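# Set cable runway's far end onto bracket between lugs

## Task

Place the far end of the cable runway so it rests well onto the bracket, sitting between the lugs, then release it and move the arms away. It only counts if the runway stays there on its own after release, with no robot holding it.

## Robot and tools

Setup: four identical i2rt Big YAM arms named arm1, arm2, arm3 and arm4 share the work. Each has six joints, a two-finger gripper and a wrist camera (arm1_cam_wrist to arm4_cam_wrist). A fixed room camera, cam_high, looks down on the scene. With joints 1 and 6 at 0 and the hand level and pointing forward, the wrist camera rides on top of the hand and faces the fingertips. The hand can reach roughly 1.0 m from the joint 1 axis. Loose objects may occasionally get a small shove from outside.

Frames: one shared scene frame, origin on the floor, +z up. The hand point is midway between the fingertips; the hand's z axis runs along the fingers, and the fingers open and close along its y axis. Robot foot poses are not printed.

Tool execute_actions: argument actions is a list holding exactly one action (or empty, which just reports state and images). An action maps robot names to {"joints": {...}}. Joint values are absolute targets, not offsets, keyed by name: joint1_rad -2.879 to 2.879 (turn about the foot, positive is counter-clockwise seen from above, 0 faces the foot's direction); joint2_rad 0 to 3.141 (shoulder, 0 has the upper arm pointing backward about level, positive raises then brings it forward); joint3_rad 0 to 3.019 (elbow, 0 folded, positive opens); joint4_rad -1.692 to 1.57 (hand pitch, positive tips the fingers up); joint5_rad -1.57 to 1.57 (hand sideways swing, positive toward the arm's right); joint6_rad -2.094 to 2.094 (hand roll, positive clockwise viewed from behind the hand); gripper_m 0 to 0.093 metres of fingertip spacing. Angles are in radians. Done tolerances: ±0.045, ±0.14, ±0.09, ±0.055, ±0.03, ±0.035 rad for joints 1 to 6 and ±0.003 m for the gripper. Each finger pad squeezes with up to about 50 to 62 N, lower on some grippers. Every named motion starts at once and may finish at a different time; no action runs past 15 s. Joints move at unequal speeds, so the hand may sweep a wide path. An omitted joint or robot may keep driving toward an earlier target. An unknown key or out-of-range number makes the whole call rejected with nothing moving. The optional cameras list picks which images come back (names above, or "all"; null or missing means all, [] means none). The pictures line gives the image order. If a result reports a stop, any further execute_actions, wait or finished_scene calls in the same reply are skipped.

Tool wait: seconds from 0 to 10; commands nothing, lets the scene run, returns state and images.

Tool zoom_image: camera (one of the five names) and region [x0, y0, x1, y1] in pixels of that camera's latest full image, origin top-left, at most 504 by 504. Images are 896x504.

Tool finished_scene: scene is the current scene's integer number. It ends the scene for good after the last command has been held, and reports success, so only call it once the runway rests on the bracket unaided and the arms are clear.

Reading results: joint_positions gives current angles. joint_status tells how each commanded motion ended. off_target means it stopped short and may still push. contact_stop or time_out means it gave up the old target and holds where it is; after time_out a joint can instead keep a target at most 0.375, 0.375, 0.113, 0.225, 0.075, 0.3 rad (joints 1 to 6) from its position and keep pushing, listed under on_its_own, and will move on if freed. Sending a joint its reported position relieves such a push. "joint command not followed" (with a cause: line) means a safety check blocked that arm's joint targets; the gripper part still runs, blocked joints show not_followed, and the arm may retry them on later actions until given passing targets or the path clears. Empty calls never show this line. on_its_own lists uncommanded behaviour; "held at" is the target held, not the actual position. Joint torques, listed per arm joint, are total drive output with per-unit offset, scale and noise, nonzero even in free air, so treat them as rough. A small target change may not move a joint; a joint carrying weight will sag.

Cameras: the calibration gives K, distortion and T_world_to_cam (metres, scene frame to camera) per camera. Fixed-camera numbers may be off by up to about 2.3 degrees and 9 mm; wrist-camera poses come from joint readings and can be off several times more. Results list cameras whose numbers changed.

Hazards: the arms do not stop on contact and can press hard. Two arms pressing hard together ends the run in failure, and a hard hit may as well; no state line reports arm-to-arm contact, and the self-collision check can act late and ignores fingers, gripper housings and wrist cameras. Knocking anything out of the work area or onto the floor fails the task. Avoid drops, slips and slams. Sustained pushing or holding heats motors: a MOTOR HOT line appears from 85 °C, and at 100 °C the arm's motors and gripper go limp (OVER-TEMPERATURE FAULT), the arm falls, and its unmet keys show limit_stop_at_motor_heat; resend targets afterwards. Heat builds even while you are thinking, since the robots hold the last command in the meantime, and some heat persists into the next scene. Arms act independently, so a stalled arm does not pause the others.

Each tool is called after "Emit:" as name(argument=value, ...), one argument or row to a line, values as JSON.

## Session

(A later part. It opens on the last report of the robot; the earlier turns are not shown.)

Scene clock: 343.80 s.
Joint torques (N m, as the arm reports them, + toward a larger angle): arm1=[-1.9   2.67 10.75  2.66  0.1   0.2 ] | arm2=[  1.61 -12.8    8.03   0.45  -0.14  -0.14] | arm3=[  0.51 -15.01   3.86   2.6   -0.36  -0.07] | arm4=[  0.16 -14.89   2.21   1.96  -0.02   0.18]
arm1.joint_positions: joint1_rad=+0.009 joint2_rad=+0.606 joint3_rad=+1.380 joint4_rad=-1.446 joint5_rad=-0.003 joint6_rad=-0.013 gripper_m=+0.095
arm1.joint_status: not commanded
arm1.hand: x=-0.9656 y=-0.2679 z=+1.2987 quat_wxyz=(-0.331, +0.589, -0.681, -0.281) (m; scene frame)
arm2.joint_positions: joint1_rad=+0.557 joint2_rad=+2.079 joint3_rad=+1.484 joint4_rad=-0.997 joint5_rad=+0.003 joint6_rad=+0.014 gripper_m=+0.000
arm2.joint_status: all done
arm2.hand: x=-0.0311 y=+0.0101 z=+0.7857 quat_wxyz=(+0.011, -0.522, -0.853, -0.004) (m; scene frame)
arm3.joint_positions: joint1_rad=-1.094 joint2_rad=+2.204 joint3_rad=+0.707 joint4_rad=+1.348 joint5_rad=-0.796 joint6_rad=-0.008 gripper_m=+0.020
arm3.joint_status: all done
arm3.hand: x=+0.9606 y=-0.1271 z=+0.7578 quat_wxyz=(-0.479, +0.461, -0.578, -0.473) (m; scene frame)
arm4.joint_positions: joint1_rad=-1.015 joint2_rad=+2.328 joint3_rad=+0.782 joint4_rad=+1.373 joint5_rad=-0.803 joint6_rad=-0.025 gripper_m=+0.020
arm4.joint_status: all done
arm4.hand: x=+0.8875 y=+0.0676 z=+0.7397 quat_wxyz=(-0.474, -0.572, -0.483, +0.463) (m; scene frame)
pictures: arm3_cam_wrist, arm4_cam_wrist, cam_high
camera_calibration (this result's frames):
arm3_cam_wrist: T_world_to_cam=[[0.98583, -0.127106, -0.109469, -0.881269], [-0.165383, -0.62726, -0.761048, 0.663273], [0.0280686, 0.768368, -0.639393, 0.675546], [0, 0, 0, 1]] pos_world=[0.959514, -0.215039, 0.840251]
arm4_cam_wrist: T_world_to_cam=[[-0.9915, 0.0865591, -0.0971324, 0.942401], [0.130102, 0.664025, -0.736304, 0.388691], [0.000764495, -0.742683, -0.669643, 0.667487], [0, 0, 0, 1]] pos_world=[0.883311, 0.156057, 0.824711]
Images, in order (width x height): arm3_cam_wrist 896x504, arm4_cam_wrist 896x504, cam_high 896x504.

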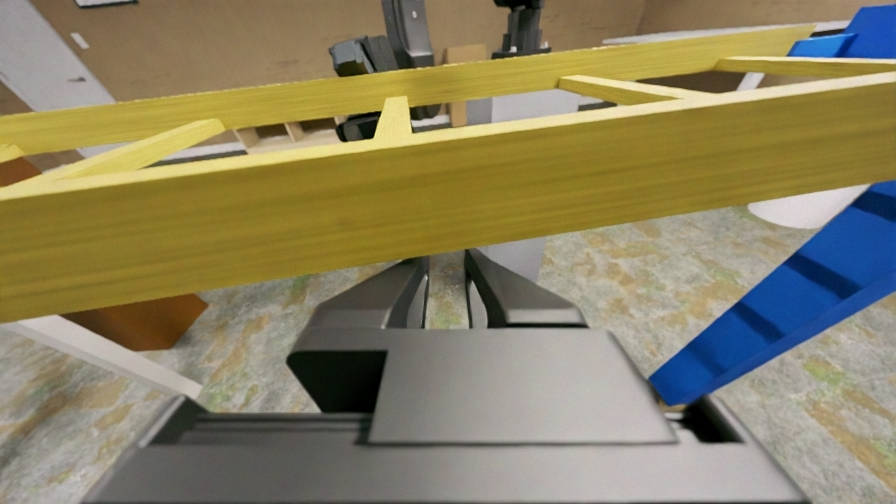

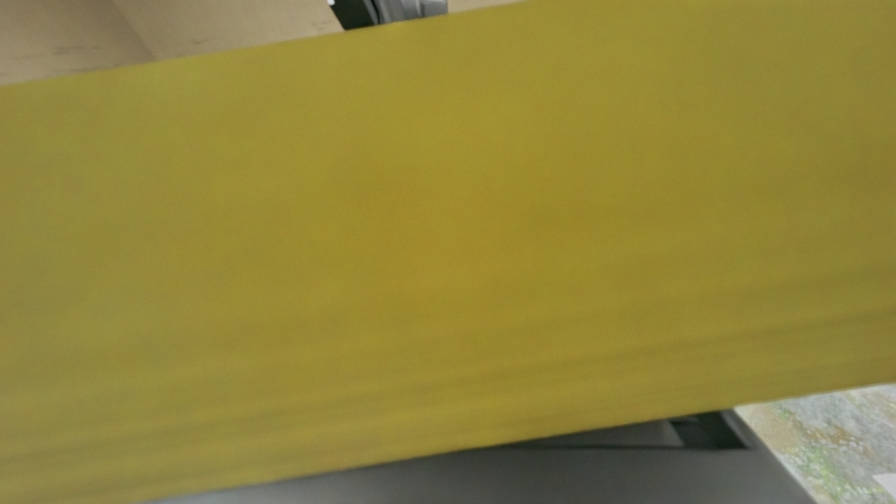

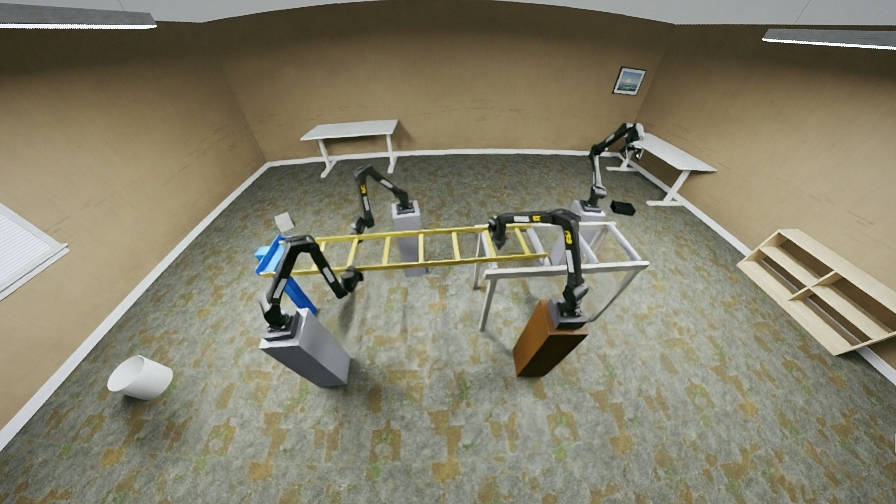

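Emit:
execute_actions(
  actions=[
    {"arm2":{"joints":{"joint2_rad":1.8,"joint4_rad":-1.2}},"arm3":{"joints":{"joint1_rad":-1.4,"joint5_rad":-0.3}},"arm4":{"joints":{"joint1_rad":-1.5}}},
  ],
  cameras=["arm3_cam_wrist","cam_high","arm2_cam_wrist"],
)

Emit:
zoom_image(
  camera="cam_high",
  region=[240, 220, 340, 290],
)

Scene clock: 349.27 s.
Joint torques (N m, as the arm reports them, + toward a larger angle): arm1=[-1.91  2.66 10.75  2.64  0.1   0.2 ] | arm2=[  1.23 -10.93   9.48  -0.06  -0.12  -0.15] | arm3=[  0.54 -16.07   3.9    2.78   0.1   -0.06] | arm4=[  1.08 -15.16   1.85   1.97  -0.1    0.04]
arm1.joint_positions: joint1_rad=+0.009 joint2_rad=+0.606 joint3_rad=+1.380 joint4_rad=-1.446 joint5_rad=-0.003 joint6_rad=-0.013 gripper_m=+0.095
arm1.joint_status: not commanded
arm1.hand: x=-0.9656 y=-0.2679 z=+1.2987 quat_wxyz=(-0.331, +0.589, -0.681, -0.281) (m; scene frame)
arm2.joint_positions: joint1_rad=+0.557 joint2_rad=+1.786 joint3_rad=+1.480 joint4_rad=-1.191 joint5_rad=+0.003 joint6_rad=+0.014 gripper_m=+0.000
arm2.joint_status: all done
arm2.hand: x=-0.0424 y=+0.0322 z=+0.9433 quat_wxyz=(-0.030, -0.521, -0.853, +0.020) (m; scene frame)
arm3.joint_positions: joint1_rad=-1.408 joint2_rad=+2.204 joint3_rad=+0.707 joint4_rad=+1.348 joint5_rad=-0.304 joint6_rad=-0.007 gripper_m=+0.020
arm3.joint_status: all done
arm3.hand: x=+1.1358 y=-0.3054 z=+0.7483 quat_wxyz=(-0.616, +0.221, -0.722, -0.224) (m; scene frame)
arm4.joint_positions: joint1_rad=-1.508 joint2_rad=+2.328 joint3_rad=+0.788 joint4_rad=+1.373 joint5_rad=-0.801 joint6_rad=-0.011 gripper_m=+0.020
arm4.joint_status: all done
arm4.hand: x=+0.7195 y=+0.2764 z=+0.7421 quat_wxyz=(-0.349, -0.673, -0.324, +0.566) (m; scene frame)
pictures: arm2_cam_wrist, arm3_cam_wrist, cam_high
camera_calibration (this result's frames):
arm2_cam_wrist: T_world_to_cam=[[-0.888854, -0.458186, 0.00211056, -0.0211762], [-0.386064, 0.751406, 0.535112, -0.546113], [-0.246767, 0.474821, -0.844779, 0.889033], [0, 0, 0, 1]] pos_world=[-0.0102734, -0.0214819, 1.04331]
arm3_cam_wrist: T_world_to_cam=[[0.594887, -0.801967, -0.0543966, -0.880957], [-0.568329, -0.371791, -0.734012, 1.08857], [0.568429, 0.46757, -0.676954, 0.124126], [0, 0, 0, 1]] pos_world=[1.07218, -0.359815, 0.835132]
Images, in order (width x height): arm2_cam_wrist 896x504, arm3_cam_wrist 896x504, cam_high 896x504.

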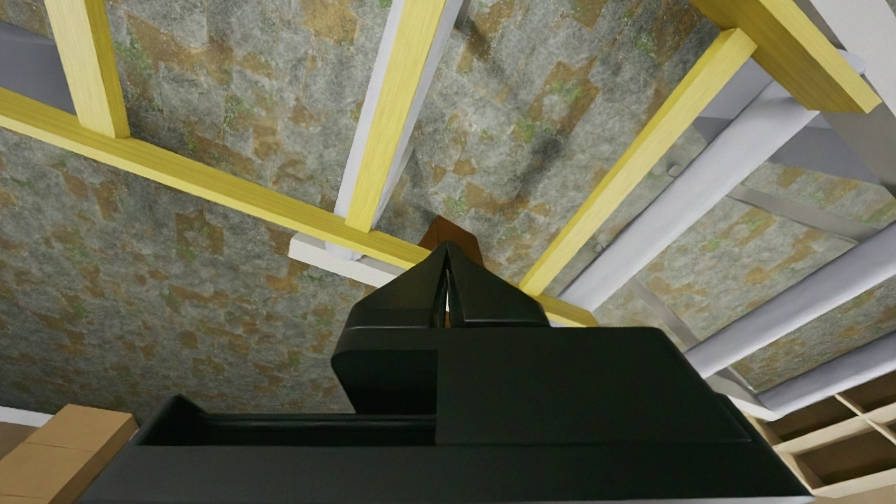

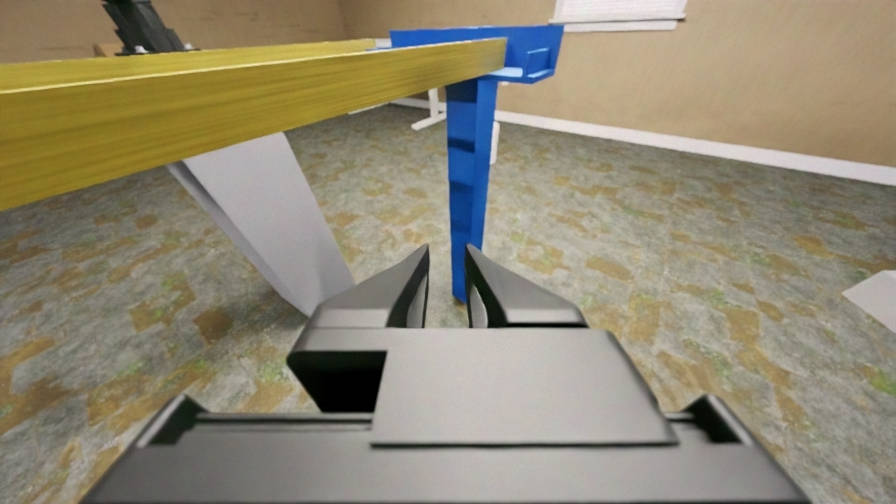

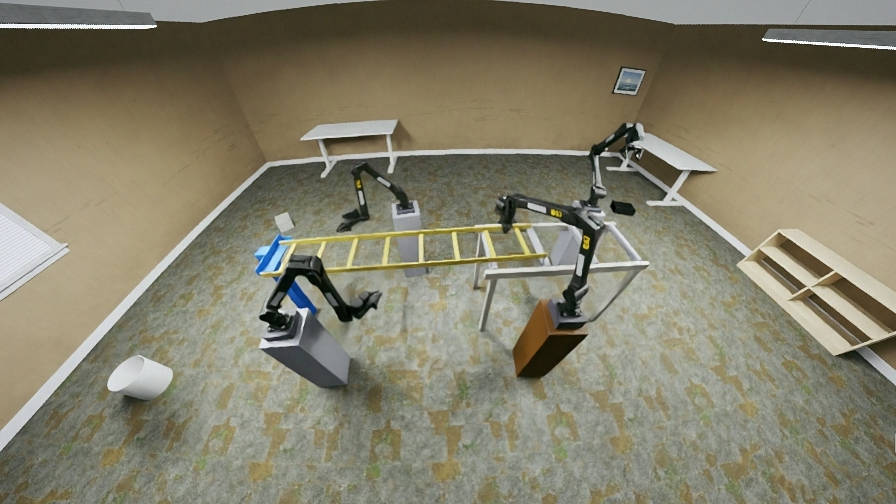

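Region (240, 220, 340, 290) of cam_high's 896x504 image, scaled by 5.040, with more detail than that image has; it fills the top 353 rows of this view, and the rest is white.

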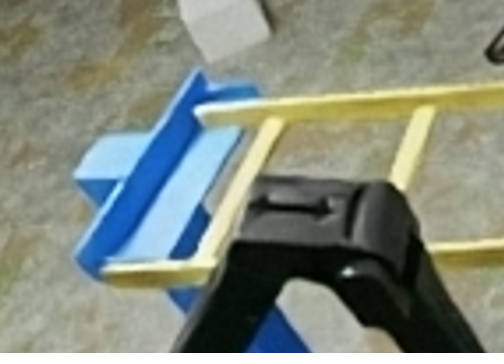

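Emit:
execute_actions(
  actions=[
    {"arm4":{"joints":{"joint2_rad":1.307,"joint3_rad":0.885,"joint4_rad":-1.135,"joint5_rad":0,"joint6_rad":1.74,"gripper_m":0.07}}},
  ],
  cameras=[],
)

Emit:
execute_actions(
  actions=[
    {"arm4":{"joints":{"joint1_rad":0.04}}},
  ],
  cameras=["arm4_cam_wrist"],
)

Scene clock: 360.77 s.
Joint torques (N m, as the arm reports them, + toward a larger angle): arm1=[-1.87  2.63 10.73  2.65  0.1   0.2 ] | arm2=[  1.24 -11.15   9.42  -0.08  -0.13  -0.13] | arm3=[  0.43 -16.12   3.86   2.76   0.1   -0.07] | arm4=[ 1.2  -7.72  8.39 -0.53  0.23  0.07]
arm1.joint_positions: joint1_rad=+0.009 joint2_rad=+0.606 joint3_rad=+1.380 joint4_rad=-1.446 joint5_rad=-0.003 joint6_rad=-0.013 gripper_m=+0.095
arm1.joint_status: not commanded
arm1.hand: x=-0.9656 y=-0.2679 z=+1.2987 quat_wxyz=(-0.331, +0.589, -0.681, -0.281) (m; scene frame)
arm2.joint_positions: joint1_rad=+0.557 joint2_rad=+1.786 joint3_rad=+1.480 joint4_rad=-1.191 joint5_rad=+0.003 joint6_rad=+0.014 gripper_m=+0.000
arm2.joint_status: not commanded
arm2.hand: x=-0.0424 y=+0.0322 z=+0.9433 quat_wxyz=(-0.030, -0.521, -0.853, +0.020) (m; scene frame)
arm3.joint_positions: joint1_rad=-1.408 joint2_rad=+2.204 joint3_rad=+0.707 joint4_rad=+1.348 joint5_rad=-0.304 joint6_rad=-0.007 gripper_m=+0.020
arm3.joint_status: not commanded
arm3.hand: x=+1.1358 y=-0.3054 z=+0.7483 quat_wxyz=(-0.616, +0.221, -0.722, -0.224) (m; scene frame)
arm4.joint_positions: joint1_rad=-1.508 joint2_rad=+1.316 joint3_rad=+0.861 joint4_rad=-1.118 joint5_rad=-0.004 joint6_rad=+1.728 gripper_m=+0.070
arm4.joint_status: all done
arm4.hand: x=+0.8923 y=+0.4348 z=+0.8973 quat_wxyz=(-0.001, -0.720, +0.694, +0.000) (m; scene frame)
pictures: none
No camera images: the call's "cameras" was empty. Leave "cameras" out to get every camera's image.

Scene clock: 362.53 s.
Joint torques (N m, as the arm reports them, + toward a larger angle): arm1=[-1.93  2.63 10.75  2.64  0.1   0.2 ] | arm2=[  1.31 -10.92   9.42  -0.2   -0.15  -0.16] | arm3=[  0.37 -16.07   3.86   2.77   0.1   -0.07] | arm4=[ 0.49 -7.75  8.34 -0.53  0.1   0.07]
arm1.joint_positions: joint1_rad=+0.009 joint2_rad=+0.606 joint3_rad=+1.380 joint4_rad=-1.446 joint5_rad=-0.003 joint6_rad=-0.013 gripper_m=+0.095
arm1.joint_status: not commanded
arm1.hand: x=-0.9656 y=-0.2679 z=+1.2987 quat_wxyz=(-0.331, +0.589, -0.681, -0.281) (m; scene frame)
arm2.joint_positions: joint1_rad=+0.557 joint2_rad=+1.786 joint3_rad=+1.480 joint4_rad=-1.191 joint5_rad=+0.003 joint6_rad=+0.014 gripper_m=+0.000
arm2.joint_status: not commanded
arm2.hand: x=-0.0424 y=+0.0322 z=+0.9433 quat_wxyz=(-0.030, -0.521, -0.853, +0.020) (m; scene frame)
arm3.joint_positions: joint1_rad=-1.408 joint2_rad=+2.204 joint3_rad=+0.707 joint4_rad=+1.348 joint5_rad=-0.304 joint6_rad=-0.007 gripper_m=+0.020
arm3.joint_status: not commanded
arm3.hand: x=+1.1358 y=-0.3054 z=+0.7483 quat_wxyz=(-0.616, +0.221, -0.722, -0.224) (m; scene frame)
arm4.joint_positions: joint1_rad=+0.039 joint2_rad=+1.316 joint3_rad=+0.861 joint4_rad=-1.118 joint5_rad=-0.001 joint6_rad=+1.728 gripper_m=+0.070
arm4.joint_status: all done
arm4.hand: x=+1.2770 y=+0.1701 z=+0.8950 quat_wxyz=(+0.003, -1.000, -0.007, +0.002) (m; scene frame)
pictures: arm4_cam_wrist
camera_calibration (this result's frames):
arm4_cam_wrist: T_world_to_cam=[[-0.0110426, 0.999909, 0.00774568, -0.166404], [0.818748, 0.00459445, 0.574134, -1.55577], [0.574047, 0.0126817, -0.818724, 0.120167], [0, 0, 0, 1]] pos_world=[1.20297, 0.172012, 0.992896]
Images, in order (width x height): arm4_cam_wrist 896x504.

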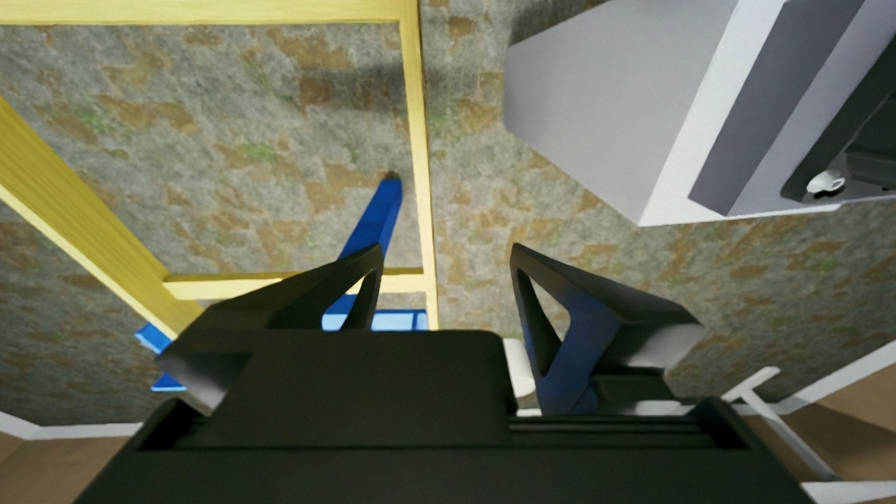

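Emit:
execute_actions(
  actions=[
    {"arm4":{"joints":{"joint2_rad":1.535,"joint3_rad":0.775,"joint4_rad":-0.795}}},
  ],
  cameras=["arm4_cam_wrist","arm3_cam_wrist"],
)

Scene clock: 366.83 s.
Joint torques (N m, as the arm reports them, + toward a larger angle): arm1=[-1.88  2.58 10.75  2.65  0.1   0.2 ] | arm2=[  1.42 -10.77   9.47  -0.13  -0.12  -0.16] | arm3=[  0.45 -16.1    3.85   2.78   0.1   -0.06] | arm4=[ 0.55 -9.79  5.63  0.65  0.1   0.06]
arm1.joint_positions: joint1_rad=+0.009 joint2_rad=+0.606 joint3_rad=+1.380 joint4_rad=-1.446 joint5_rad=-0.003 joint6_rad=-0.013 gripper_m=+0.095
arm1.joint_status: not commanded
arm1.hand: x=-0.9656 y=-0.2679 z=+1.2987 quat_wxyz=(-0.331, +0.589, -0.681, -0.281) (m; scene frame)
arm2.joint_positions: joint1_rad=+0.557 joint2_rad=+1.786 joint3_rad=+1.480 joint4_rad=-1.191 joint5_rad=+0.003 joint6_rad=+0.014 gripper_m=+0.000
arm2.joint_status: not commanded
arm2.hand: x=-0.0424 y=+0.0322 z=+0.9433 quat_wxyz=(-0.030, -0.521, -0.853, +0.020) (m; scene frame)
arm3.joint_positions: joint1_rad=-1.408 joint2_rad=+2.204 joint3_rad=+0.707 joint4_rad=+1.348 joint5_rad=-0.304 joint6_rad=-0.007 gripper_m=+0.020
arm3.joint_status: not commanded
arm3.hand: x=+1.1358 y=-0.3054 z=+0.7483 quat_wxyz=(-0.616, +0.221, -0.722, -0.224) (m; scene frame)
arm4.joint_positions: joint1_rad=+0.039 joint2_rad=+1.549 joint3_rad=+0.769 joint4_rad=-0.813 joint5_rad=-0.001 joint6_rad=+1.728 gripper_m=+0.070
arm4.joint_status: all done
arm4.hand: x=+1.2788 y=+0.1574 z=+0.7910 quat_wxyz=(+0.012, -1.000, -0.006, +0.003) (m; scene frame)
pictures: arm3_cam_wrist, arm4_cam_wrist
camera_calibration (this result's frames):
arm3_cam_wrist: T_world_to_cam=[[0.594887, -0.801967, -0.0543966, -0.880957], [-0.568329, -0.371791, -0.734012, 1.08857], [0.568429, 0.46757, -0.676954, 0.124126], [0, 0, 0, 1]] pos_world=[1.07218, -0.359815, 0.835132]
arm4_cam_wrist: T_world_to_cam=[[-0.0105363, 0.999601, 0.0261946, -0.16809], [0.82057, -0.00632724, 0.571511, -1.49599], [0.571449, 0.0275162, -0.820176, 0.0362668], [0, 0, 0, 1]] pos_world=[1.20507, 0.15756, 0.889122]
Images, in order (width x height): arm3_cam_wrist 896x504, arm4_cam_wrist 896x504.

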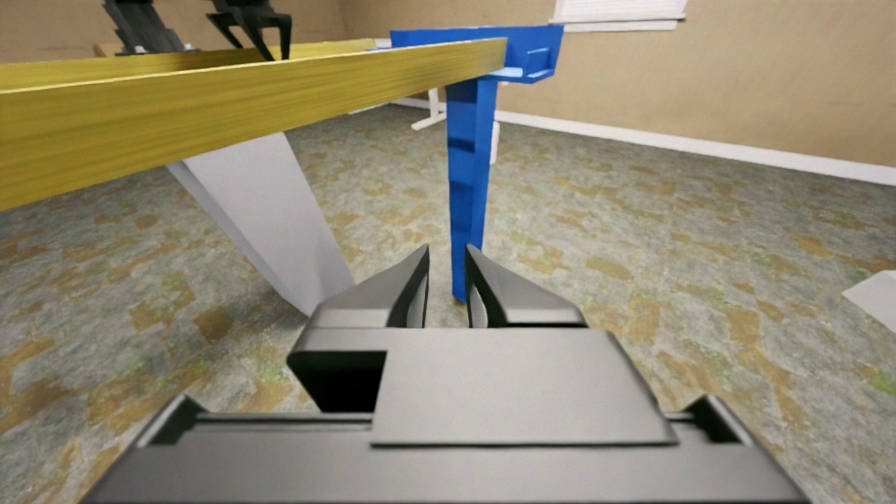

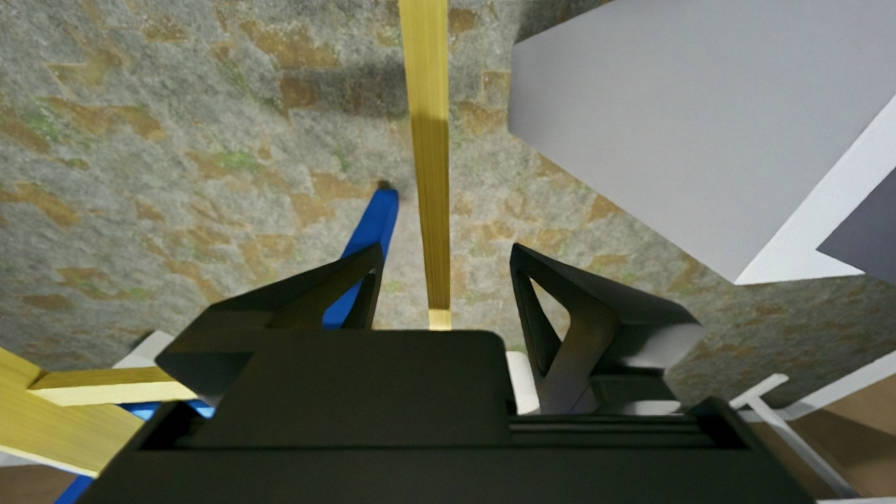

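Emit:
execute_actions(
  actions=[
    {"arm4":{"joints":{"joint2_rad":1.59,"joint4_rad":-0.75}}},
  ],
  cameras=[],
)

Emit:
execute_actions(
  actions=[
    {"arm4":{"joints":{"gripper_m":0.0}}},
  ],
  cameras=["arm4_cam_wrist"],
)

Scene clock: 370.67 s.
Joint torques (N m, as the arm reports them, + toward a larger angle): arm1=[-1.85  2.68 10.74  2.65  0.1   0.2 ] | arm2=[  1.54 -10.92   9.52  -0.07  -0.13  -0.13] | arm3=[  0.43 -16.13   3.87   2.79   0.1   -0.07] | arm4=[ 0.68 -8.22  5.53  0.72  0.1   0.06]
arm1.joint_positions: joint1_rad=+0.009 joint2_rad=+0.606 joint3_rad=+1.380 joint4_rad=-1.446 joint5_rad=-0.003 joint6_rad=-0.013 gripper_m=+0.095
arm1.joint_status: not commanded
arm1.hand: x=-0.9656 y=-0.2679 z=+1.2987 quat_wxyz=(-0.331, +0.589, -0.681, -0.281) (m; scene frame)
arm2.joint_positions: joint1_rad=+0.557 joint2_rad=+1.786 joint3_rad=+1.480 joint4_rad=-1.191 joint5_rad=+0.003 joint6_rad=+0.014 gripper_m=+0.000
arm2.joint_status: not commanded
arm2.hand: x=-0.0424 y=+0.0322 z=+0.9433 quat_wxyz=(-0.030, -0.521, -0.853, +0.020) (m; scene frame)
arm3.joint_positions: joint1_rad=-1.408 joint2_rad=+2.204 joint3_rad=+0.707 joint4_rad=+1.348 joint5_rad=-0.304 joint6_rad=-0.007 gripper_m=+0.020
arm3.joint_status: not commanded
arm3.hand: x=+1.1358 y=-0.3054 z=+0.7483 quat_wxyz=(-0.616, +0.221, -0.722, -0.224) (m; scene frame)
arm4.joint_positions: joint1_rad=+0.039 joint2_rad=+1.580 joint3_rad=+0.769 joint4_rad=-0.769 joint5_rad=-0.001 joint6_rad=+1.728 gripper_m=+0.070
arm4.joint_status: all done
arm4.hand: x=+1.2798 y=+0.1511 z=+0.7805 quat_wxyz=(+0.006, -1.000, -0.007, +0.002) (m; scene frame)
pictures: none
No camera images: the call's "cameras" was empty. Leave "cameras" out to get every camera's image.

Scene clock: 371.33 s.
Joint torques (N m, as the arm reports them, + toward a larger angle): arm1=[-1.88  2.64 10.76  2.65  0.1   0.2 ] | arm2=[  1.18 -10.99   9.41  -0.14  -0.12  -0.14] | arm3=[  0.37 -16.1    3.88   2.78   0.11  -0.07] | arm4=[ 0.66 -7.95  5.65  0.7   0.13  0.2 ]
arm1.joint_positions: joint1_rad=+0.009 joint2_rad=+0.606 joint3_rad=+1.380 joint4_rad=-1.446 joint5_rad=-0.003 joint6_rad=-0.013 gripper_m=+0.095
arm1.joint_status: not commanded
arm1.hand: x=-0.9656 y=-0.2679 z=+1.2987 quat_wxyz=(-0.331, +0.589, -0.681, -0.281) (m; scene frame)
arm2.joint_positions: joint1_rad=+0.557 joint2_rad=+1.786 joint3_rad=+1.480 joint4_rad=-1.191 joint5_rad=+0.003 joint6_rad=+0.014 gripper_m=+0.000
arm2.joint_status: not commanded
arm2.hand: x=-0.0424 y=+0.0322 z=+0.9433 quat_wxyz=(-0.030, -0.521, -0.853, +0.020) (m; scene frame)
arm3.joint_positions: joint1_rad=-1.408 joint2_rad=+2.204 joint3_rad=+0.707 joint4_rad=+1.348 joint5_rad=-0.304 joint6_rad=-0.007 gripper_m=+0.020
arm3.joint_status: not commanded
arm3.hand: x=+1.1358 y=-0.3054 z=+0.7483 quat_wxyz=(-0.616, +0.221, -0.722, -0.224) (m; scene frame)
arm4.joint_positions: joint1_rad=+0.039 joint2_rad=+1.579 joint3_rad=+0.766 joint4_rad=-0.769 joint5_rad=-0.002 joint6_rad=+1.715 gripper_m=+0.009
arm4.joint_status: gripper_m off_target (ended at +0.009, target +0.000)
arm4.hand: x=+1.2798 y=+0.1529 z=+0.7799 quat_wxyz=(+0.007, -1.000, -0.013, +0.002) (m; scene frame)
pictures: arm4_cam_wrist
camera_calibration (this result's frames):
arm4_cam_wrist: T_world_to_cam=[[-0.0243391, 0.99956, 0.0169597, -0.138413], [0.819036, 0.0102102, 0.573651, -1.49272], [0.573225, 0.0278528, -0.818924, 0.0233979], [0, 0, 0, 1]] pos_world=[1.20581, 0.152941, 0.877808]
Images, in order (width x height): arm4_cam_wrist 896x504.

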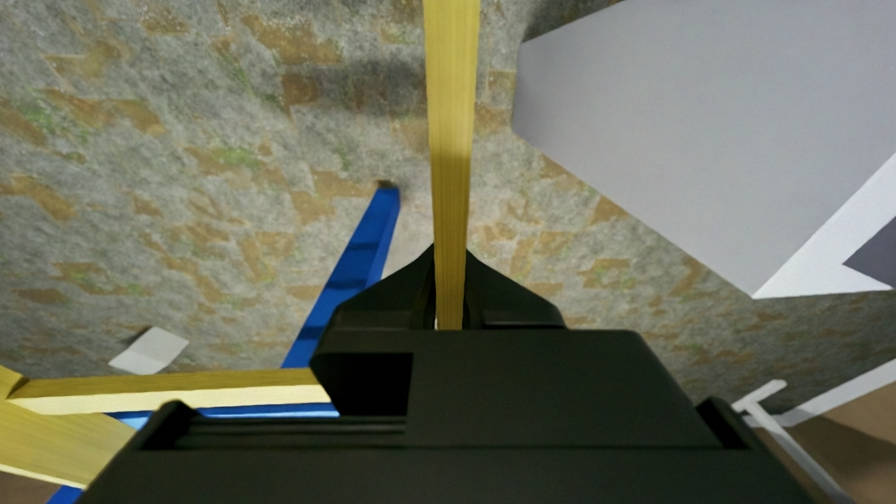

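Emit:
execute_actions(
  actions=[
    {"arm4":{"joints":{"joint2_rad":1.37,"joint3_rad":0.86,"joint4_rad":-0.918}}},
  ],
  cameras=["arm4_cam_wrist","arm3_cam_wrist","cam_high"],
)

Emit:
zoom_image(
  camera="arm3_cam_wrist",
  region=[200, 0, 600, 120],
)

Scene clock: 378.30 s.
Joint torques (N m, as the arm reports them, + toward a larger angle): arm1=[-1.89  2.61 10.75  2.65  0.1   0.2 ] | arm2=[  1.42 -10.79   9.39  -0.01  -0.12  -0.14] | arm3=[  0.44 -16.05   3.86   2.77   0.1   -0.06] | arm4=[  0.21 -19.05  11.92  -1.22   0.31   0.32]
arm1.joint_positions: joint1_rad=+0.009 joint2_rad=+0.606 joint3_rad=+1.380 joint4_rad=-1.446 joint5_rad=-0.003 joint6_rad=-0.013 gripper_m=+0.095
arm1.joint_status: not commanded
arm1.hand: x=-0.9656 y=-0.2679 z=+1.2987 quat_wxyz=(-0.331, +0.589, -0.681, -0.281) (m; scene frame)
arm2.joint_positions: joint1_rad=+0.557 joint2_rad=+1.786 joint3_rad=+1.480 joint4_rad=-1.191 joint5_rad=+0.003 joint6_rad=+0.014 gripper_m=+0.000
arm2.joint_status: not commanded
arm2.hand: x=-0.0424 y=+0.0322 z=+0.9433 quat_wxyz=(-0.030, -0.521, -0.853, +0.020) (m; scene frame)
arm3.joint_positions: joint1_rad=-1.408 joint2_rad=+2.204 joint3_rad=+0.707 joint4_rad=+1.348 joint5_rad=-0.304 joint6_rad=-0.007 gripper_m=+0.020
arm3.joint_status: not commanded
arm3.hand: x=+1.1358 y=-0.3054 z=+0.7483 quat_wxyz=(-0.616, +0.221, -0.722, -0.224) (m; scene frame)
arm4.joint_positions: joint1_rad=+0.046 joint2_rad=+1.497 joint3_rad=+0.772 joint4_rad=-0.883 joint5_rad=-0.006 joint6_rad=+1.705 gripper_m=+0.009
arm4.joint_status: all done
arm4.hand: x=+1.2806 y=+0.1669 z=+0.8090 quat_wxyz=(+0.020, -1.000, -0.022, +0.002) (m; scene frame)
pictures: arm3_cam_wrist, arm4_cam_wrist, cam_high
camera_calibration (this result's frames):
arm3_cam_wrist: T_world_to_cam=[[0.594887, -0.801967, -0.0543966, -0.880957], [-0.568329, -0.371791, -0.734012, 1.08857], [0.568429, 0.46757, -0.676954, 0.124126], [0, 0, 0, 1]] pos_world=[1.07218, -0.359815, 0.835132]
arm4_cam_wrist: T_world_to_cam=[[-0.0412826, 0.998274, 0.0417749, -0.151063], [0.818758, 0.00983641, 0.574054, -1.51013], [0.572652, 0.057902, -0.817751, 0.0411966], [0, 0, 0, 1]] pos_world=[1.2066, 0.163271, 0.906895]
Images, in order (width x height): arm3_cam_wrist 896x504, arm4_cam_wrist 896x504, cam_high 896x504.

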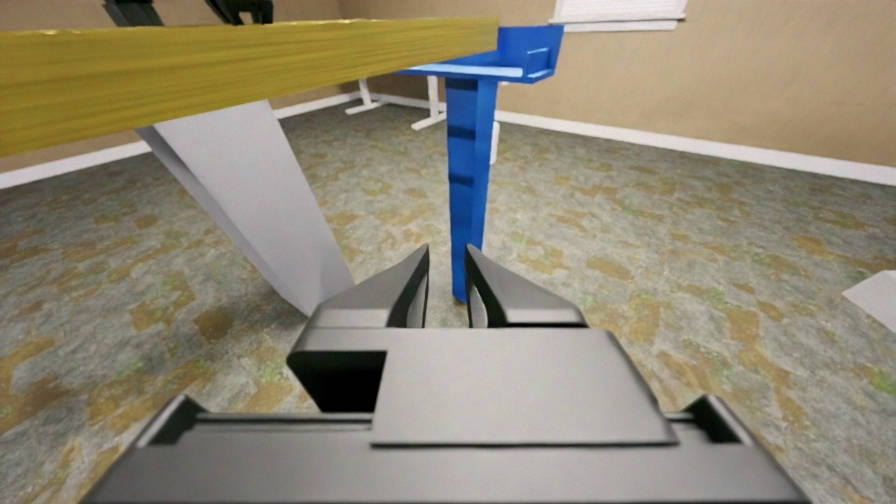

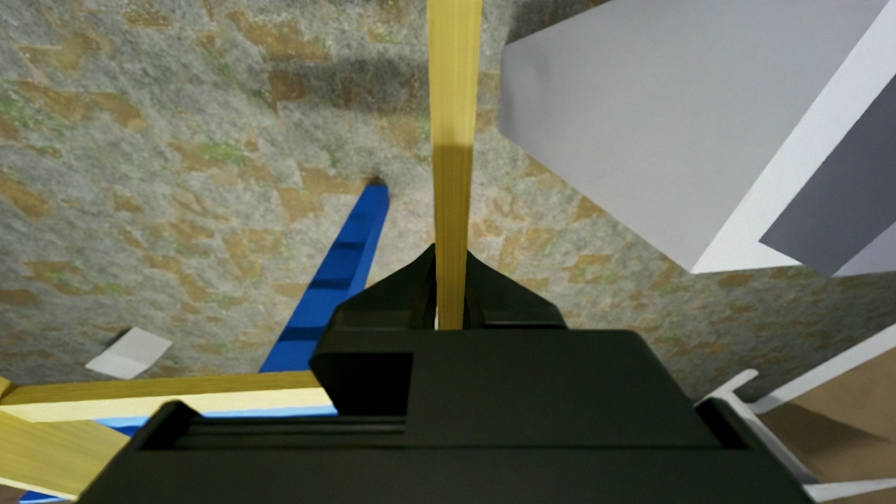

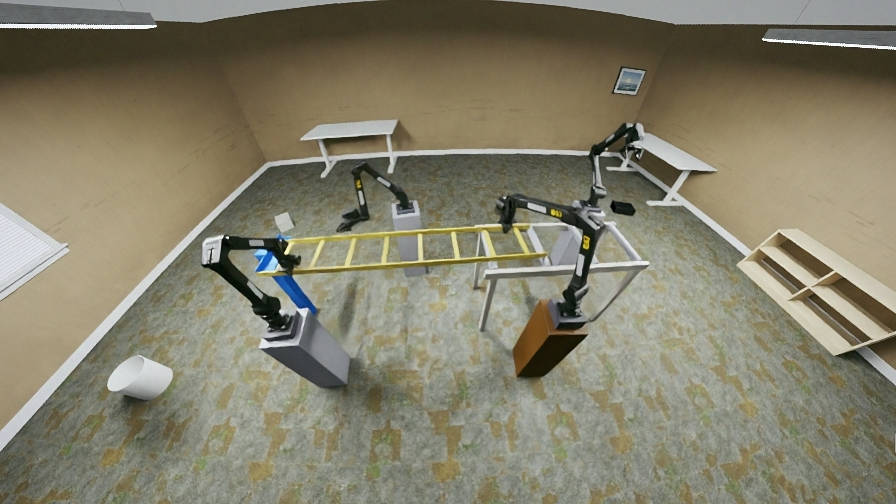

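Region (200, 0, 600, 120) of arm3_cam_wrist's 896x504 image, scaled by 1.260, with more detail than that image has; it fills the top 151 rows of this view, and the rest is white.

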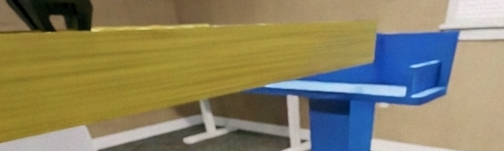

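Emit:
execute_actions(
  actions=[
    {"arm4":{"joints":{"joint2_rad":1.41,"joint3_rad":0.985,"joint4_rad":-0.92}}},
  ],
  cameras=["arm4_cam_wrist","arm3_cam_wrist","cam_high"],
)

Emit:
zoom_image(
  camera="arm3_cam_wrist",
  region=[200, 0, 600, 120],
)

Emit:
zoom_image(
  camera="cam_high",
  region=[240, 220, 340, 290],
)

Scene clock: 387.13 s.
Joint torques (N m, as the arm reports them, + toward a larger angle): arm1=[-1.9   2.58 10.75  2.65  0.1   0.2 ] | arm2=[  1.1  -11.14   9.53  -0.1   -0.14  -0.16] | arm3=[  0.4  -16.08   3.86   2.79   0.11  -0.06] | arm4=[ -0.39 -16.63  13.95  -0.81   0.73   0.1 ]
arm1.joint_positions: joint1_rad=+0.009 joint2_rad=+0.606 joint3_rad=+1.380 joint4_rad=-1.446 joint5_rad=-0.003 joint6_rad=-0.013 gripper_m=+0.095
arm1.joint_status: not commanded
arm1.hand: x=-0.9656 y=-0.2679 z=+1.2987 quat_wxyz=(-0.331, +0.589, -0.681, -0.281) (m; scene frame)
arm2.joint_positions: joint1_rad=+0.557 joint2_rad=+1.786 joint3_rad=+1.480 joint4_rad=-1.191 joint5_rad=+0.003 joint6_rad=+0.014 gripper_m=+0.000
arm2.joint_status: not commanded
arm2.hand: x=-0.0424 y=+0.0322 z=+0.9433 quat_wxyz=(-0.030, -0.521, -0.853, +0.020) (m; scene frame)
arm3.joint_positions: joint1_rad=-1.408 joint2_rad=+2.204 joint3_rad=+0.707 joint4_rad=+1.348 joint5_rad=-0.304 joint6_rad=-0.007 gripper_m=+0.020
arm3.joint_status: not commanded
arm3.hand: x=+1.1358 y=-0.3054 z=+0.7483 quat_wxyz=(-0.616, +0.221, -0.722, -0.224) (m; scene frame)
arm4.joint_positions: joint1_rad=+0.054 joint2_rad=+1.508 joint3_rad=+0.823 joint4_rad=-0.896 joint5_rad=-0.016 joint6_rad=+1.725 gripper_m=+0.009
arm4.joint_status: joint3_rad time_out (moved +0.051 of +0.213); the others done
arm4.on_its_own: joint3_rad reads +0.823 and still pushes toward +0.936 since a time_out
arm4.hand: x=+1.2886 y=+0.1474 z=+0.8200 quat_wxyz=(+0.008, -1.000, -0.016, -0.005) (m; scene frame)
pictures: arm3_cam_wrist, arm4_cam_wrist, cam_high
camera_calibration (this result's frames):
arm3_cam_wrist: T_world_to_cam=[[0.594887, -0.801967, -0.0543966, -0.880957], [-0.568329, -0.371791, -0.734012, 1.08857], [0.568429, 0.46757, -0.676954, 0.124126], [0, 0, 0, 1]] pos_world=[1.07218, -0.359815, 0.835132]
arm4_cam_wrist: T_world_to_cam=[[-0.0289646, 0.99943, 0.017351, -0.127728], [0.810583, 0.0133273, 0.585471, -1.52213], [0.584906, 0.0310224, -0.810507, 0.0289547], [0, 0, 0, 1]] pos_world=[1.21317, 0.147043, 0.916845]
Images, in order (width x height): arm3_cam_wrist 896x504, arm4_cam_wrist 896x504, cam_high 896x504.

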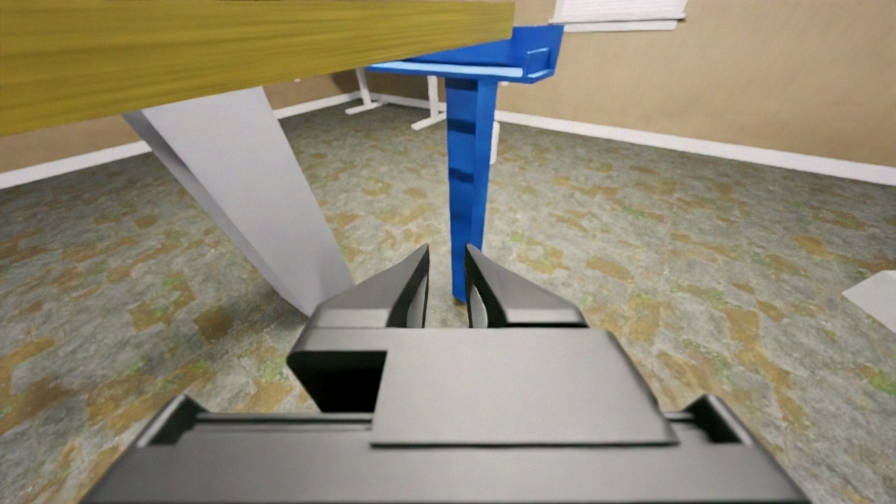

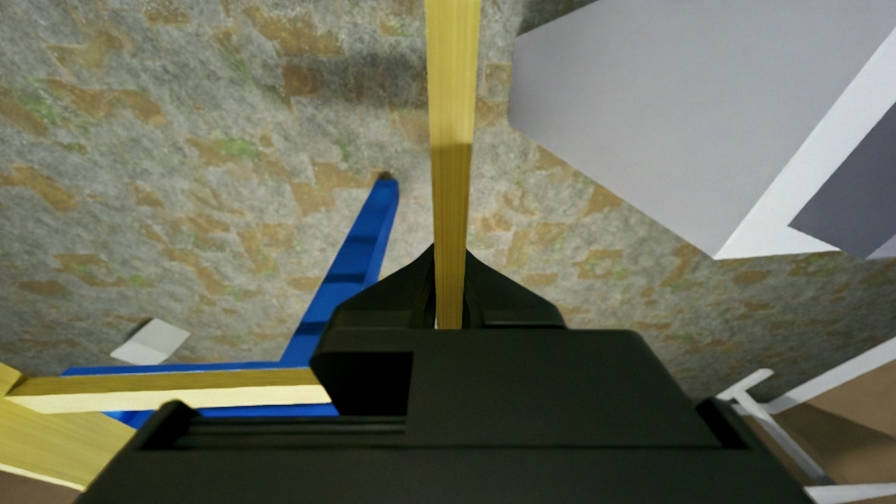

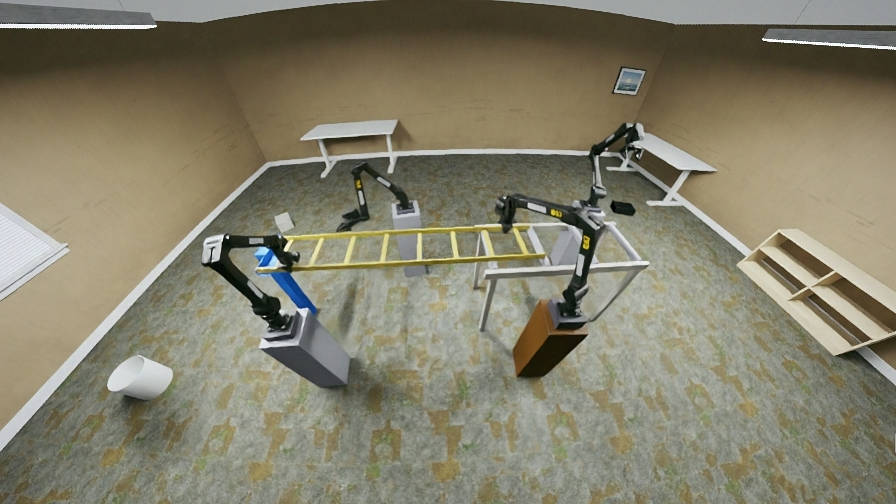

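Region (200, 0, 600, 120) of arm3_cam_wrist's 896x504 image, scaled by 1.260, with more detail than that image has; it fills the top 151 rows of this view, and the rest is white.

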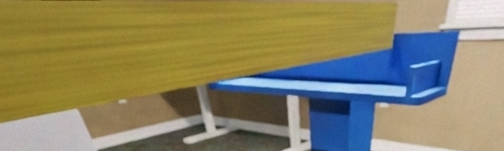

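Region (240, 220, 340, 290) of cam_high's 896x504 image, scaled by 5.040, with more detail than that image has; it fills the top 353 rows of this view, and the rest is white.

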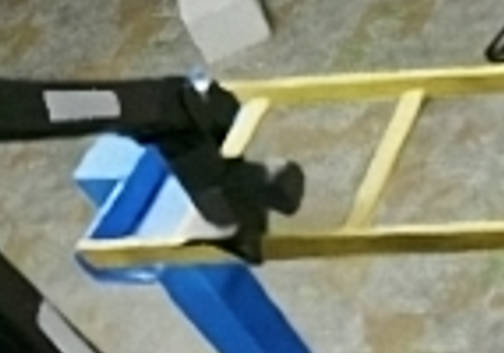

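Emit:
execute_actions(
  actions=[
    {"arm4":{"joints":{"joint1_rad":0.02,"joint2_rad":1.46,"joint3_rad":0.99,"joint4_rad":-0.9}}},
  ],
  cameras=["arm3_cam_wrist","cam_high"],
)

Emit:
zoom_image(
  camera="arm3_cam_wrist",
  region=[200, 0, 600, 120],
)

Emit:
zoom_image(
  camera="cam_high",
  region=[240, 220, 340, 290],
)

Scene clock: 394.97 s.
Joint torques (N m, as the arm reports them, + toward a larger angle): arm1=[-1.96  2.65 10.76  2.65  0.1   0.2 ] | arm2=[  1.78 -10.86   9.51  -0.14  -0.14  -0.16] | arm3=[  0.44 -16.16   3.85   2.76   0.1   -0.06] | arm4=[ -0.8  -17.04  13.8   -0.37   0.42   0.14]
arm1.joint_positions: joint1_rad=+0.009 joint2_rad=+0.606 joint3_rad=+1.380 joint4_rad=-1.446 joint5_rad=-0.003 joint6_rad=-0.013 gripper_m=+0.095
arm1.joint_status: not commanded
arm1.hand: x=-0.9656 y=-0.2679 z=+1.2987 quat_wxyz=(-0.331, +0.589, -0.681, -0.281) (m; scene frame)
arm2.joint_positions: joint1_rad=+0.557 joint2_rad=+1.786 joint3_rad=+1.480 joint4_rad=-1.191 joint5_rad=+0.003 joint6_rad=+0.014 gripper_m=+0.000
arm2.joint_status: not commanded
arm2.hand: x=-0.0424 y=+0.0322 z=+0.9433 quat_wxyz=(-0.030, -0.521, -0.853, +0.020) (m; scene frame)
arm3.joint_positions: joint1_rad=-1.408 joint2_rad=+2.204 joint3_rad=+0.707 joint4_rad=+1.348 joint5_rad=-0.304 joint6_rad=-0.007 gripper_m=+0.020
arm3.joint_status: not commanded
arm3.hand: x=+1.1358 y=-0.3054 z=+0.7483 quat_wxyz=(-0.616, +0.221, -0.722, -0.224) (m; scene frame)
arm4.joint_positions: joint1_rad=+0.041 joint2_rad=+1.556 joint3_rad=+0.844 joint4_rad=-0.891 joint5_rad=-0.009 joint6_rad=+1.721 gripper_m=+0.009
arm4.joint_status: joint3_rad time_out (moved +0.021 of +0.167); the others done
arm4.on_its_own: joint3_rad reads +0.844 and still pushes toward +0.956 since a time_out
arm4.hand: x=+1.2837 y=+0.1402 z=+0.8094 quat_wxyz=(+0.018, -1.000, -0.011, +0.000) (m; scene frame)
pictures: arm3_cam_wrist, cam_high
camera_calibration (this result's frames):
arm3_cam_wrist: T_world_to_cam=[[0.594887, -0.801967, -0.0543966, -0.880957], [-0.568329, -0.371791, -0.734012, 1.08857], [0.568429, 0.46757, -0.676954, 0.124126], [0, 0, 0, 1]] pos_world=[1.07218, -0.359815, 0.835132]
Images, in order (width x height): arm3_cam_wrist 896x504, cam_high 896x504.

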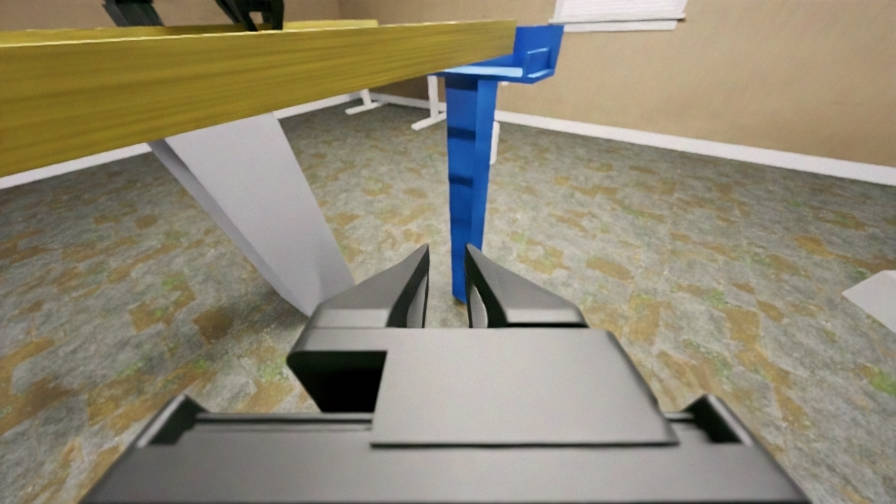

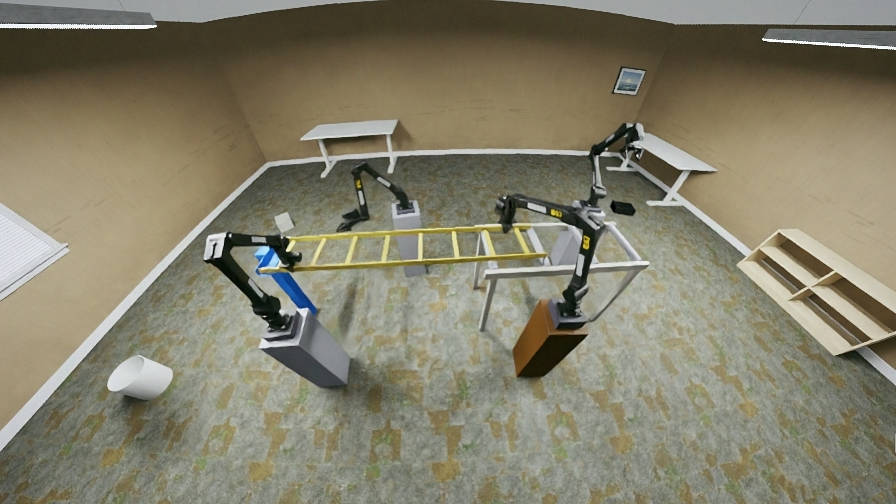

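Region (200, 0, 600, 120) of arm3_cam_wrist's 896x504 image, scaled by 1.260, with more detail than that image has; it fills the top 151 rows of this view, and the rest is white.

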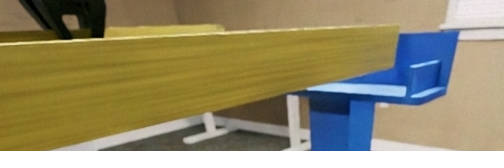

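Region (240, 220, 340, 290) of cam_high's 896x504 image, scaled by 5.040, with more detail than that image has; it fills the top 353 rows of this view, and the rest is white.

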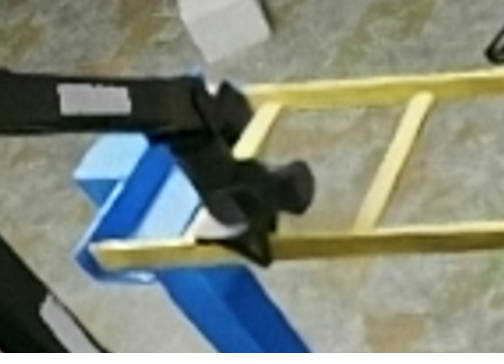

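Emit:
execute_actions(
  actions=[
    {"arm4":{"joints":{"joint3_rad":0.95,"joint4_rad":-0.76}}},
  ],
  cameras=["arm3_cam_wrist","cam_high"],
)

Emit:
zoom_image(
  camera="arm3_cam_wrist",
  region=[200, 0, 600, 120],
)

Emit:
zoom_image(
  camera="cam_high",
  region=[240, 220, 340, 290],
)

Scene clock: 400.93 s.
Joint torques (N m, as the arm reports them, + toward a larger angle): arm1=[-1.92  2.65 10.76  2.65  0.1   0.2 ] | arm2=[  1.62 -10.81   9.44  -0.05  -0.11  -0.13] | arm3=[  0.46 -16.13   3.85   2.77   0.1   -0.06] | arm4=[ -0.94 -17.85  13.38   1.7    0.81   0.03]
arm1.joint_positions: joint1_rad=+0.009 joint2_rad=+0.606 joint3_rad=+1.380 joint4_rad=-1.446 joint5_rad=-0.003 joint6_rad=-0.013 gripper_m=+0.095
arm1.joint_status: not commanded
arm1.hand: x=-0.9656 y=-0.2679 z=+1.2987 quat_wxyz=(-0.331, +0.589, -0.681, -0.281) (m; scene frame)
arm2.joint_positions: joint1_rad=+0.557 joint2_rad=+1.786 joint3_rad=+1.480 joint4_rad=-1.191 joint5_rad=+0.003 joint6_rad=+0.014 gripper_m=+0.000
arm2.joint_status: not commanded
arm2.hand: x=-0.0424 y=+0.0322 z=+0.9433 quat_wxyz=(-0.030, -0.521, -0.853, +0.020) (m; scene frame)
arm3.joint_positions: joint1_rad=-1.408 joint2_rad=+2.204 joint3_rad=+0.707 joint4_rad=+1.348 joint5_rad=-0.304 joint6_rad=-0.007 gripper_m=+0.020
arm3.joint_status: not commanded
arm3.hand: x=+1.1358 y=-0.3054 z=+0.7483 quat_wxyz=(-0.616, +0.221, -0.722, -0.224) (m; scene frame)
arm4.joint_positions: joint1_rad=+0.042 joint2_rad=+1.564 joint3_rad=+0.844 joint4_rad=-0.807 joint5_rad=-0.018 joint6_rad=+1.731 gripper_m=+0.009
arm4.joint_status: joint3_rad time_out (moved +0.000 of +0.106); the others done
arm4.on_its_own: joint3_rad reads +0.844 and still pushes toward +0.950 since a time_out
arm4.hand: x=+1.2891 y=+0.1212 z=+0.8067 quat_wxyz=(-0.019, -1.000, -0.007, -0.011) (m; scene frame)
pictures: arm3_cam_wrist, cam_high
camera_calibration (this result's frames):
arm3_cam_wrist: T_world_to_cam=[[0.594887, -0.801967, -0.0543966, -0.880957], [-0.568329, -0.371791, -0.734012, 1.08857], [0.568429, 0.46757, -0.676954, 0.124126], [0, 0, 0, 1]] pos_world=[1.07218, -0.359815, 0.835132]
Images, in order (width x height): arm3_cam_wrist 896x504, cam_high 896x504.

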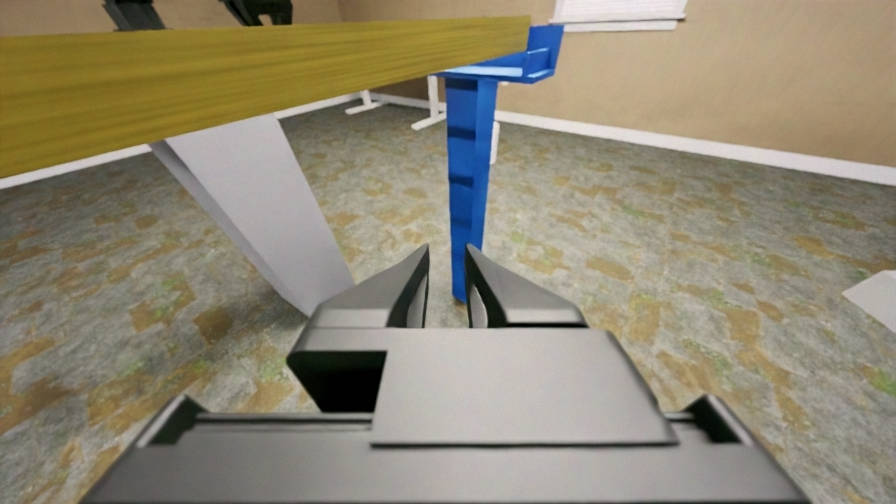

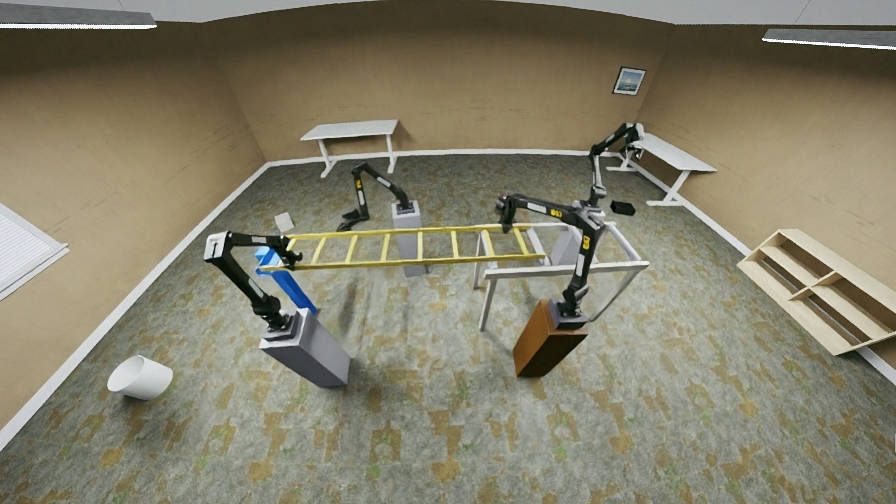

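Region (200, 0, 600, 120) of arm3_cam_wrist's 896x504 image, scaled by 1.260, with more detail than that image has; it fills the top 151 rows of this view, and the rest is white.

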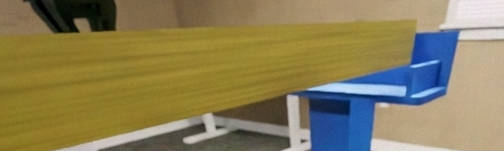

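Region (240, 220, 340, 290) of cam_high's 896x504 image, scaled by 5.040, with more detail than that image has; it fills the top 353 rows of this view, and the rest is white.

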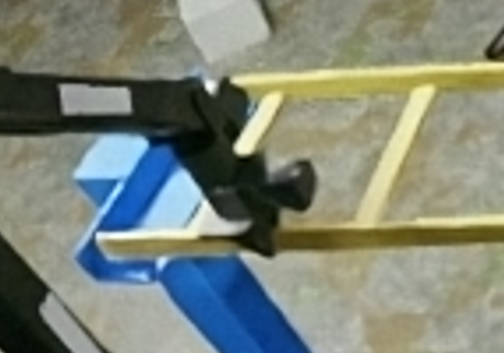

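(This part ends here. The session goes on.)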